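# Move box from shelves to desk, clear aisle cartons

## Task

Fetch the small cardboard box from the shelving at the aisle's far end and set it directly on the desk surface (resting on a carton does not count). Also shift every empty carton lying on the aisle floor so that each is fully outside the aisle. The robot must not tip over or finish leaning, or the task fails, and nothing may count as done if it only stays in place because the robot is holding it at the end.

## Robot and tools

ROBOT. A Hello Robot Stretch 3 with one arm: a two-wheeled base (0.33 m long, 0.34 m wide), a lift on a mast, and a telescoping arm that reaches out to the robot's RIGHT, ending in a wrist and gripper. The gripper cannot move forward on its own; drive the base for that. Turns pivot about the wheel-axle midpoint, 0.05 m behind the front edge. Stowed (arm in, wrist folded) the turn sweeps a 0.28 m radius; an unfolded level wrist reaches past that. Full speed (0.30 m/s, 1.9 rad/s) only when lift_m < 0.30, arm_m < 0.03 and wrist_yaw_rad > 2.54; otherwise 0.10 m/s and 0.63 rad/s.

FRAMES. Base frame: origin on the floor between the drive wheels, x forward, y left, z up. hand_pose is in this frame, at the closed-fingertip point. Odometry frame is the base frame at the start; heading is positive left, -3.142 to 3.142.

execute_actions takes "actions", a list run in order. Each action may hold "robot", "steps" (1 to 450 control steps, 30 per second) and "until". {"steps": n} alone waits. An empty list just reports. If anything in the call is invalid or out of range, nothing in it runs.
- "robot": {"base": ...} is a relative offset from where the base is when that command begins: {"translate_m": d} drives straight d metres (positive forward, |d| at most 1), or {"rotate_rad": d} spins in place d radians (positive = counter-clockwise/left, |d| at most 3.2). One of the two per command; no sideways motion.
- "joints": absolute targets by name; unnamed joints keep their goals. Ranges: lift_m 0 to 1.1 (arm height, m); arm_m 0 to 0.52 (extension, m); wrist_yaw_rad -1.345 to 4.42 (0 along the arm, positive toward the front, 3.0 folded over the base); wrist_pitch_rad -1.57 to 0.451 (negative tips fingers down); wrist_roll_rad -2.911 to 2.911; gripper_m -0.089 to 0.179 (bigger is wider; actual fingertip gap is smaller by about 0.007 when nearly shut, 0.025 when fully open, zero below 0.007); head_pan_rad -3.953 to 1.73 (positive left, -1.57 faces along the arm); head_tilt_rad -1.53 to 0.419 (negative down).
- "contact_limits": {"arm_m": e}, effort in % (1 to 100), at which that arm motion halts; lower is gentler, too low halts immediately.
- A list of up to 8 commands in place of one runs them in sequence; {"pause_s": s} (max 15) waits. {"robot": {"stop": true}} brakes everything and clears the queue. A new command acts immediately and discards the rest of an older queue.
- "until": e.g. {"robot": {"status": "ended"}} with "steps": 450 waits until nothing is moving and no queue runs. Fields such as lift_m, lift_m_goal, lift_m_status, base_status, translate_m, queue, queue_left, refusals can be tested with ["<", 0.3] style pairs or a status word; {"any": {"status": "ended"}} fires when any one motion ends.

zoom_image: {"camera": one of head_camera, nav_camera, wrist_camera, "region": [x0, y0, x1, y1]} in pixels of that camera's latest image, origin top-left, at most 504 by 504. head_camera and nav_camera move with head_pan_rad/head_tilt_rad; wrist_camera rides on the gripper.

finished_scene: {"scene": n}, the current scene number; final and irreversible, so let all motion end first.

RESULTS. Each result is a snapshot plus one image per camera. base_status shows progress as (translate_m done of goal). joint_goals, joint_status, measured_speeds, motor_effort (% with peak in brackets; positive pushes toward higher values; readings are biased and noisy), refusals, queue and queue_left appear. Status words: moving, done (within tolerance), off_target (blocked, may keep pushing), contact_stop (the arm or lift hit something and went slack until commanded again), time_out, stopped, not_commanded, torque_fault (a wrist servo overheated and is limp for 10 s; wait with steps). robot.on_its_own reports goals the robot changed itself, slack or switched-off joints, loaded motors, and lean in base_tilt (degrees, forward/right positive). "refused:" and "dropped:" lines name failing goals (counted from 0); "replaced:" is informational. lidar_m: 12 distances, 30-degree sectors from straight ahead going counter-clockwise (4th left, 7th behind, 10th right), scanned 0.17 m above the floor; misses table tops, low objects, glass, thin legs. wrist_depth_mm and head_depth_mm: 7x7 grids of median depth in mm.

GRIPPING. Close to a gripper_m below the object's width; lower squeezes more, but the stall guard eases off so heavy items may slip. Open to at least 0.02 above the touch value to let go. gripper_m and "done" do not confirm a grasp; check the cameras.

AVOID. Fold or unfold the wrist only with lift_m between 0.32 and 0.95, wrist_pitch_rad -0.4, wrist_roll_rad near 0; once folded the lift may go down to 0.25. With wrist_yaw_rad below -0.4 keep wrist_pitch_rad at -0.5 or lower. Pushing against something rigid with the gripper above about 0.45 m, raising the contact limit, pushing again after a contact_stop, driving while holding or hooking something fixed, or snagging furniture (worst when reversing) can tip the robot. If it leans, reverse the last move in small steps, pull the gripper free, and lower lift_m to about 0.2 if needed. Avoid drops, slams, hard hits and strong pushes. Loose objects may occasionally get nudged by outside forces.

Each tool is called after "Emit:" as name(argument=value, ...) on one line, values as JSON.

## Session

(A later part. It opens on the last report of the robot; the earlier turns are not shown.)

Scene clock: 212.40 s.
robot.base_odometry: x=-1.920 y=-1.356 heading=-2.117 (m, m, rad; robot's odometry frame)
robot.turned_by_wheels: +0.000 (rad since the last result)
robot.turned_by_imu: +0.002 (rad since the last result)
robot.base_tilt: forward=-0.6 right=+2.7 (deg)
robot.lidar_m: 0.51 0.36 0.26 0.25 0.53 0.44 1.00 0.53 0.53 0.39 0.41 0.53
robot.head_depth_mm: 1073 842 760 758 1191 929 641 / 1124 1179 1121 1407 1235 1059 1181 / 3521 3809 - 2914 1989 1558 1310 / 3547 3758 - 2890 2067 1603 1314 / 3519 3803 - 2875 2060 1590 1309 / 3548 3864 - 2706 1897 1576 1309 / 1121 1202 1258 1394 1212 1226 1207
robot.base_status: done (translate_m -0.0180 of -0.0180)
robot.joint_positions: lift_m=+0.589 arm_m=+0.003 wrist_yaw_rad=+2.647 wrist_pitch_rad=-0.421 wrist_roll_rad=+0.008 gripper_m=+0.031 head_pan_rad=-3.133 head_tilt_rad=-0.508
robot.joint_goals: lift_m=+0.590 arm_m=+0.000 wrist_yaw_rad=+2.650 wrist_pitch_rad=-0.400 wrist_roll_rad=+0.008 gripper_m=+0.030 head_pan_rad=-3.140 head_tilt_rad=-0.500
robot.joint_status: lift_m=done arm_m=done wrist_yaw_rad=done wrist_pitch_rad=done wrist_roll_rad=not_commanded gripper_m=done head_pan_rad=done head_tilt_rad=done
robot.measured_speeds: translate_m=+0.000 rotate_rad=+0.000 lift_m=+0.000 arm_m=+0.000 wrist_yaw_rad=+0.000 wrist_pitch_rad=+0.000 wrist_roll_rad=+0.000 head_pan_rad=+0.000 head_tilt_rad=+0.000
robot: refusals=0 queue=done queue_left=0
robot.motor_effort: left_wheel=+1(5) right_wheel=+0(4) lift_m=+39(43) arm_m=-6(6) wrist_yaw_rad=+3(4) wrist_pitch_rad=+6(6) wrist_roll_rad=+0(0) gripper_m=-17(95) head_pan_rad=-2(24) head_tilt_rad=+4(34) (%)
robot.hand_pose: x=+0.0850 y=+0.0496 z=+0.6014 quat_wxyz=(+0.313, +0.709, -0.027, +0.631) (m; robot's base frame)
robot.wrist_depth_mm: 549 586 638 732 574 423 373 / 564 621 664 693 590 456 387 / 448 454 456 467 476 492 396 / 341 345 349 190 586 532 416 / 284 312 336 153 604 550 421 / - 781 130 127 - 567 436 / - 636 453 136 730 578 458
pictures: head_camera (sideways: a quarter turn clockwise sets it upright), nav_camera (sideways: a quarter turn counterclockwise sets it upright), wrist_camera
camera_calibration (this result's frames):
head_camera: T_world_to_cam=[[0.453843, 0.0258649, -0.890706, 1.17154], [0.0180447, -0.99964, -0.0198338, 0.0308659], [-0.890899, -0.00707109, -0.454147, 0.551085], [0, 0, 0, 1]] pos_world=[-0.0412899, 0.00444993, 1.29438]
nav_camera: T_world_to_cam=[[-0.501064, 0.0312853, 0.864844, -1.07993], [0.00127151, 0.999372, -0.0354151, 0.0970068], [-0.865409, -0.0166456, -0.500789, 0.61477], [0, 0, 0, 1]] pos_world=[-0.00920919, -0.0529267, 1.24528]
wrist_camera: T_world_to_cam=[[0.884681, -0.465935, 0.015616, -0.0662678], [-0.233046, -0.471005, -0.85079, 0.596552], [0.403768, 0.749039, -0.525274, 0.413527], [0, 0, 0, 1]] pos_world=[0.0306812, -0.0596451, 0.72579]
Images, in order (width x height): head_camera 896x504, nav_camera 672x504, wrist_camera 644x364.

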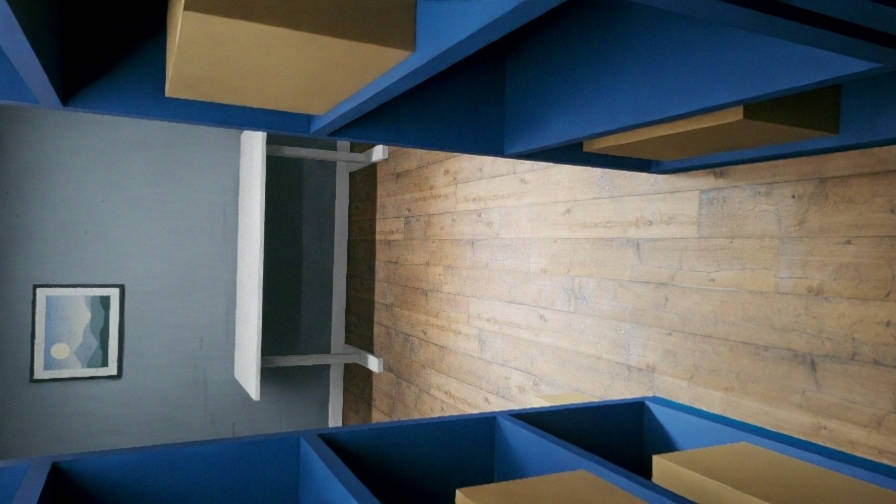

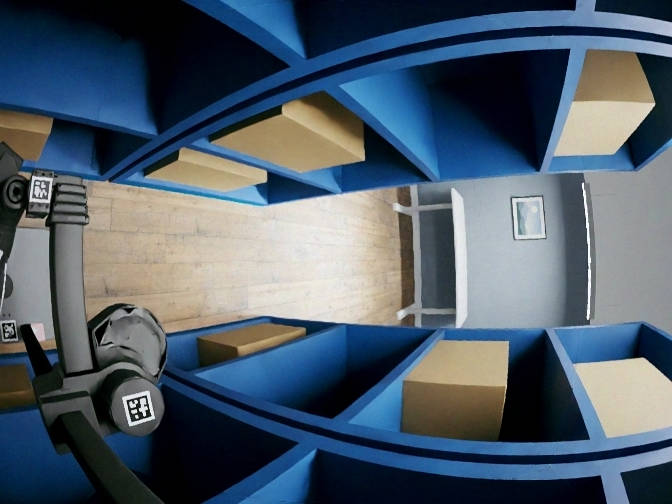

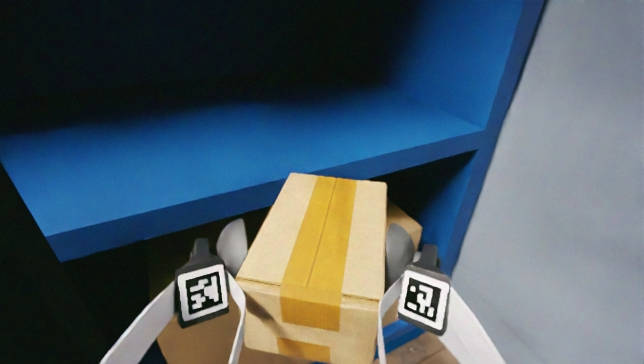

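Emit:
execute_actions(actions=[{"robot":[{"base":{"rotate_rad":0.02},"joints":{"lift_m":0.28}},{"base":{"translate_m":-1}},{"base":{"translate_m":-1}},{"base":{"translate_m":-0.85}},{"base":{"rotate_rad":-1.57},"joints":{"lift_m":0.85,"head_pan_rad":-1.57,"head_tilt_rad":-0.8}},{"joints":{"wrist_yaw_rad":0,"arm_m":0.35}}],"steps":450,"until":{"robot":{"status":"ended"}}},{"steps":450,"until":{"robot":{"status":"ended"}}}])

Scene clock: 244.23 s.
robot.base_odometry: x=-0.488 y=+1.108 heading=+2.616 (m, m, rad; robot's odometry frame)
robot.turned_by_wheels: -1.550 (rad since the last result)
robot.turned_by_imu: -1.583 (rad since the last result)
robot.base_tilt: forward=-0.7 right=+2.7 (deg)
robot.lidar_m: 1.90 1.99 1.23 1.52 1.55 1.90 1.84 1.90 1.12 1.39 1.12 1.96
robot.head_depth_mm: 1176 1310 1089 904 - - 1168 / 1171 1309 - 871 1558 1317 1150 / 1175 1306 - 867 1552 1317 1138 / 1179 1313 1162 837 1545 1317 1140 / 1168 1306 1067 860 1539 1308 1135 / 1174 1301 1062 858 1543 1307 1135 / 1172 1310 1057 853 1524 1308 1129
robot.base_status: done (rotate_rad -1.5699 of -1.5700)
robot.joint_positions: lift_m=+0.849 arm_m=+0.350 wrist_yaw_rad=+0.002 wrist_pitch_rad=-0.422 wrist_roll_rad=+0.008 gripper_m=+0.031 head_pan_rad=-1.577 head_tilt_rad=-0.791
robot.joint_goals: lift_m=+0.850 arm_m=+0.350 wrist_yaw_rad=+0.000 wrist_pitch_rad=-0.400 wrist_roll_rad=+0.008 gripper_m=+0.030 head_pan_rad=-1.570 head_tilt_rad=-0.800
robot.joint_status: lift_m=done arm_m=done wrist_yaw_rad=done wrist_pitch_rad=done wrist_roll_rad=not_commanded gripper_m=done head_pan_rad=done head_tilt_rad=done
robot.measured_speeds: translate_m=+0.000 rotate_rad=+0.000 lift_m=+0.000 arm_m=+0.000 wrist_yaw_rad=+0.000 wrist_pitch_rad=+0.000 wrist_roll_rad=+0.000 head_pan_rad=+0.000 head_tilt_rad=+0.000
robot: refusals=0 queue=done queue_left=0
robot.motor_effort: left_wheel=+4(11) right_wheel=-2(7) lift_m=+39(41) arm_m=+6(5) wrist_yaw_rad=-2(4) wrist_pitch_rad=+6(6) wrist_roll_rad=+0(0) gripper_m=-17(18) head_pan_rad=+2(24) head_tilt_rad=-4(26) (%)
robot.hand_pose: x=-0.0211 y=-0.7185 z=+0.8612 quat_wxyz=(+0.689, +0.148, -0.694, -0.148) (m; robot's base frame)
robot.wrist_depth_mm: 721 716 713 714 723 702 717 / 775 798 783 800 796 761 794 / 628 621 637 635 651 668 661 / 466 477 479 192 493 489 495 / 377 380 382 152 393 397 399 / 317 319 131 127 - 324 329 / 271 270 261 137 269 280 280
pictures: head_camera (sideways: a quarter turn clockwise sets it upright), nav_camera (sideways: a quarter turn counterclockwise sets it upright), wrist_camera
camera_calibration (this result's frames):
head_camera: T_world_to_cam=[[-0.0176824, 0.684678, -0.728631, 0.96311], [0.99983, 0.00830375, -0.016461, 0.0204793], [-0.00522013, -0.728799, -0.684708, 0.845637], [0, 0, 0, 1]] pos_world=[0.000968655, -0.043291, 1.2811]
nav_camera: T_world_to_cam=[[-0.0401099, -0.72197, 0.690761, -0.855815], [-0.999184, 0.0256553, -0.0312044, 0.0976154], [0.00480694, -0.691449, -0.722409, 0.89776], [0, 0, 0, 1]] pos_world=[0.0588935, 0.000378252, 1.24276]
wrist_camera: T_world_to_cam=[[-0.999813, -0.0114428, 0.0155989, -0.0475253], [-0.0192854, 0.525824, -0.850375, 1.15147], [0.0015284, -0.850517, -0.525946, 0.0110146], [0, 0, 0, 1]] pos_world=[-0.0253267, -0.596644, 0.985713]
Images, in order (width x height): head_camera 896x504, nav_camera 672x504, wrist_camera 644x364.

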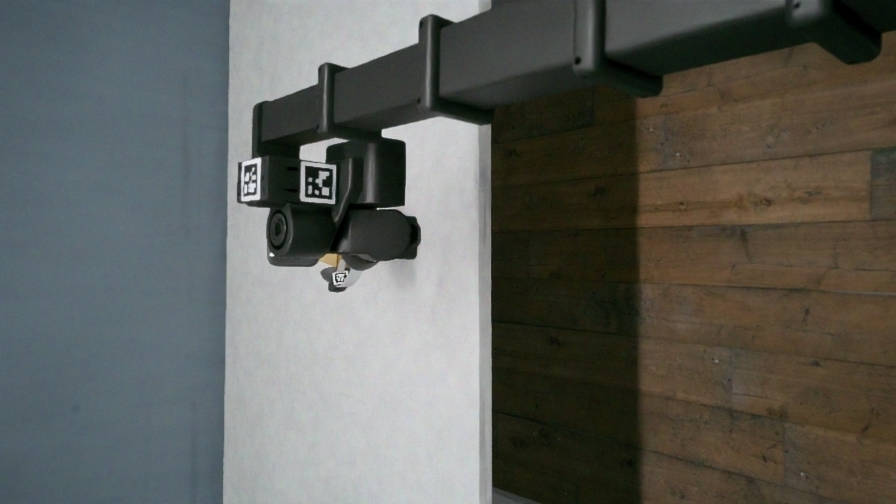

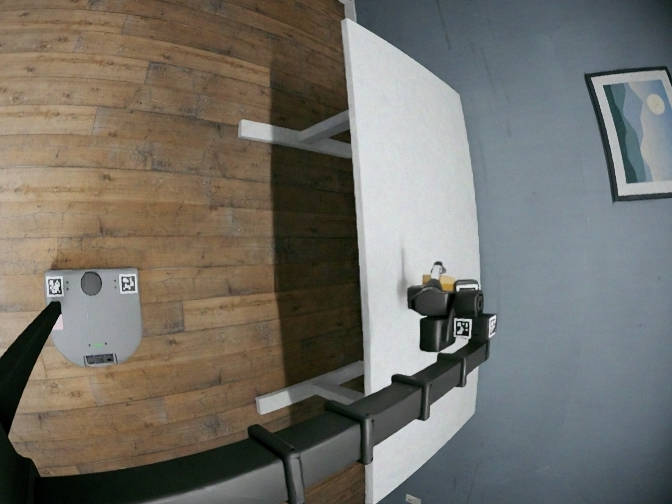

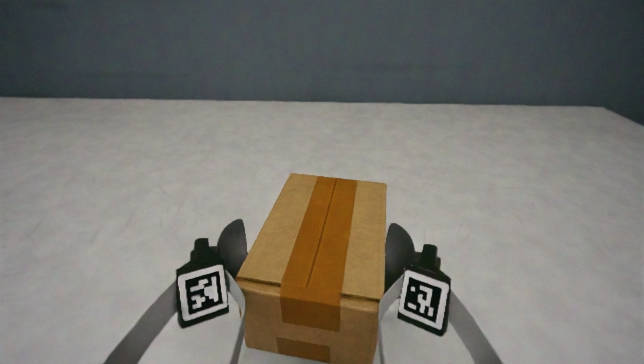

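Camera is 0.257 above the desk here versus 0.149 at the grasp, so I'll lower by about 0.105.

Emit:
execute_actions(actions=[{"robot":[{"joints":{"lift_m":0.745,"arm_m":0.43}},{"joints":{"gripper_m":0.12}},{"joints":{"lift_m":0.82,"arm_m":0.3}}],"steps":450,"until":{"robot":{"status":"ended"}}}])

Scene clock: 251.47 s.
robot.base_odometry: x=-0.488 y=+1.108 heading=+2.616 (m, m, rad; robot's odometry frame)
robot.turned_by_wheels: +0.000 (rad since the last result)
robot.turned_by_imu: +0.002 (rad since the last result)
robot.base_tilt: forward=-0.6 right=+2.7 (deg)
robot.lidar_m: 1.90 1.98 1.24 1.52 1.55 1.91 1.83 1.90 1.12 1.39 1.12 1.96
robot.head_depth_mm: 1181 1304 1087 875 - - - / 1174 1306 1134 - 1520 1320 1148 / 1176 1305 1173 827 1558 1320 1144 / 1175 1308 1118 850 1549 1308 1140 / 1175 1305 1070 861 1552 1313 1142 / 1180 1310 1060 857 1531 1311 1136 / 1178 1301 1054 853 1542 1298 1135
robot.base_status: done (rotate_rad -1.5699 of -1.5700)
robot.joint_positions: lift_m=+0.819 arm_m=+0.300 wrist_yaw_rad=+0.002 wrist_pitch_rad=-0.419 wrist_roll_rad=+0.008 gripper_m=+0.120 head_pan_rad=-1.577 head_tilt_rad=-0.791
robot.joint_goals: lift_m=+0.820 arm_m=+0.300 wrist_yaw_rad=+0.000 wrist_pitch_rad=-0.400 wrist_roll_rad=+0.008 gripper_m=+0.120 head_pan_rad=-1.570 head_tilt_rad=-0.800
robot.joint_status: lift_m=done arm_m=done wrist_yaw_rad=done wrist_pitch_rad=done wrist_roll_rad=not_commanded gripper_m=done head_pan_rad=done head_tilt_rad=done
robot.measured_speeds: translate_m=+0.000 rotate_rad=+0.000 lift_m=+0.000 arm_m=+0.000 wrist_yaw_rad=+0.000 wrist_pitch_rad=+0.000 wrist_roll_rad=+0.000 head_pan_rad=+0.000 head_tilt_rad=+0.000
robot: refusals=0 queue=done queue_left=0
robot.motor_effort: left_wheel=+3(3) right_wheel=-2(2) lift_m=+38(42) arm_m=-6(6) wrist_yaw_rad=-2(1) wrist_pitch_rad=+5(6) wrist_roll_rad=+0(0) gripper_m=+1(88) head_pan_rad=+2(2) head_tilt_rad=-4(4) (%)
robot.hand_pose: x=-0.0211 y=-0.6697 z=+0.8320 quat_wxyz=(+0.689, +0.147, -0.694, -0.147) (m; robot's base frame)
robot.wrist_depth_mm: 766 791 750 763 759 756 760 / 799 808 807 818 799 792 811 / 553 565 571 574 580 594 597 / 418 420 426 411 436 443 457 / 334 342 339 283 348 347 353 / 281 291 284 286 292 291 291 / 248 234 246 245 249 244 250
pictures: head_camera (sideways: a quarter turn clockwise sets it upright), nav_camera (sideways: a quarter turn counterclockwise sets it upright), wrist_camera
camera_calibration (this result's frames):
head_camera: T_world_to_cam=[[-0.0176861, 0.684677, -0.728632, 0.963111], [0.99983, 0.00830911, -0.016461, 0.0204793], [-0.00521622, -0.728799, -0.684708, 0.845637], [0, 0, 0, 1]] pos_world=[0.000968887, -0.043291, 1.2811]
nav_camera: T_world_to_cam=[[-0.040106, -0.72197, 0.690761, -0.855816], [-0.999184, 0.0256499, -0.0312044, 0.0976154], [0.00481065, -0.691449, -0.722409, 0.89776], [0, 0, 0, 1]] pos_world=[0.0588935, 0.000378518, 1.24276]
wrist_camera: T_world_to_cam=[[-0.999813, -0.0113594, 0.0156309, -0.0464881], [-0.019264, 0.523038, -0.852092, 1.1005], [0.00150375, -0.852234, -0.523159, 0.0336808], [0, 0, 0, 1]] pos_world=[-0.02533, -0.547429, 0.956078]
Images, in order (width x height): head_camera 896x504, nav_camera 672x504, wrist_camera 644x364.

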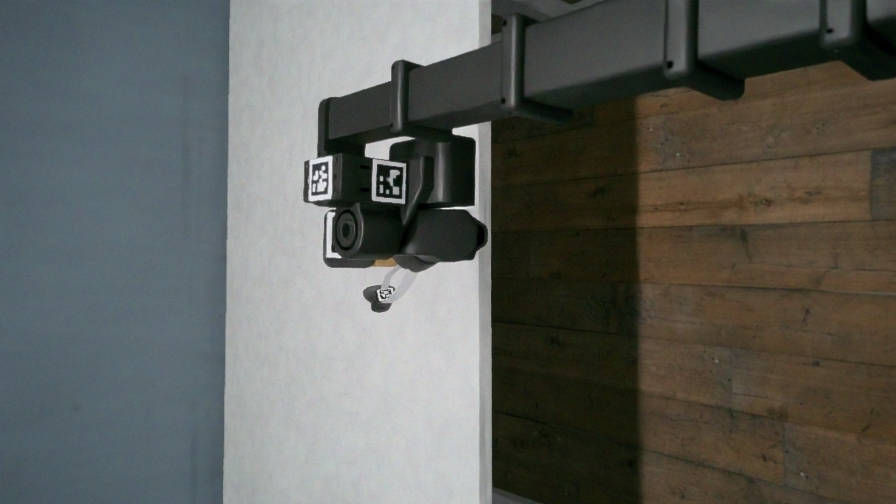

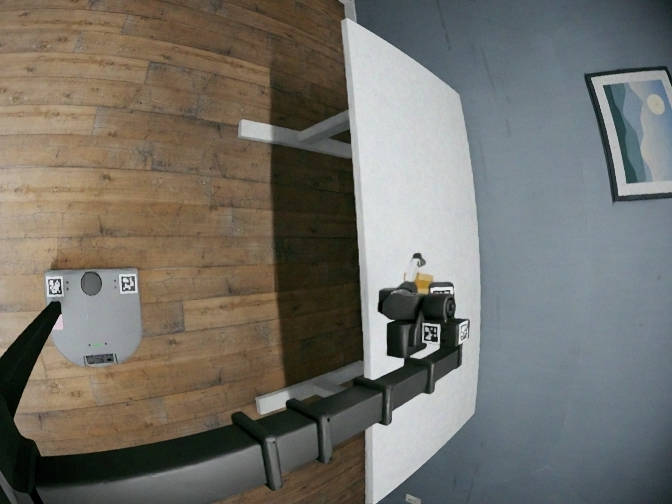

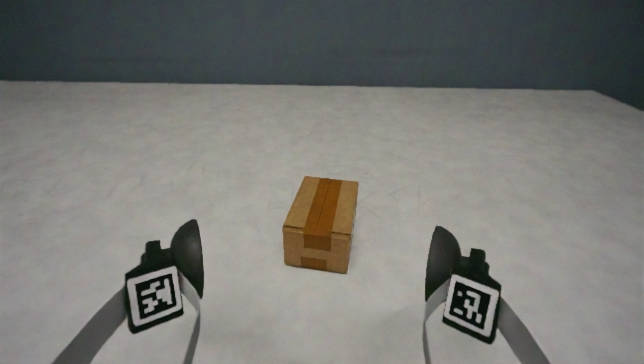

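Emit:
finished_scene(scene=1)

The scene is finished: the task was done.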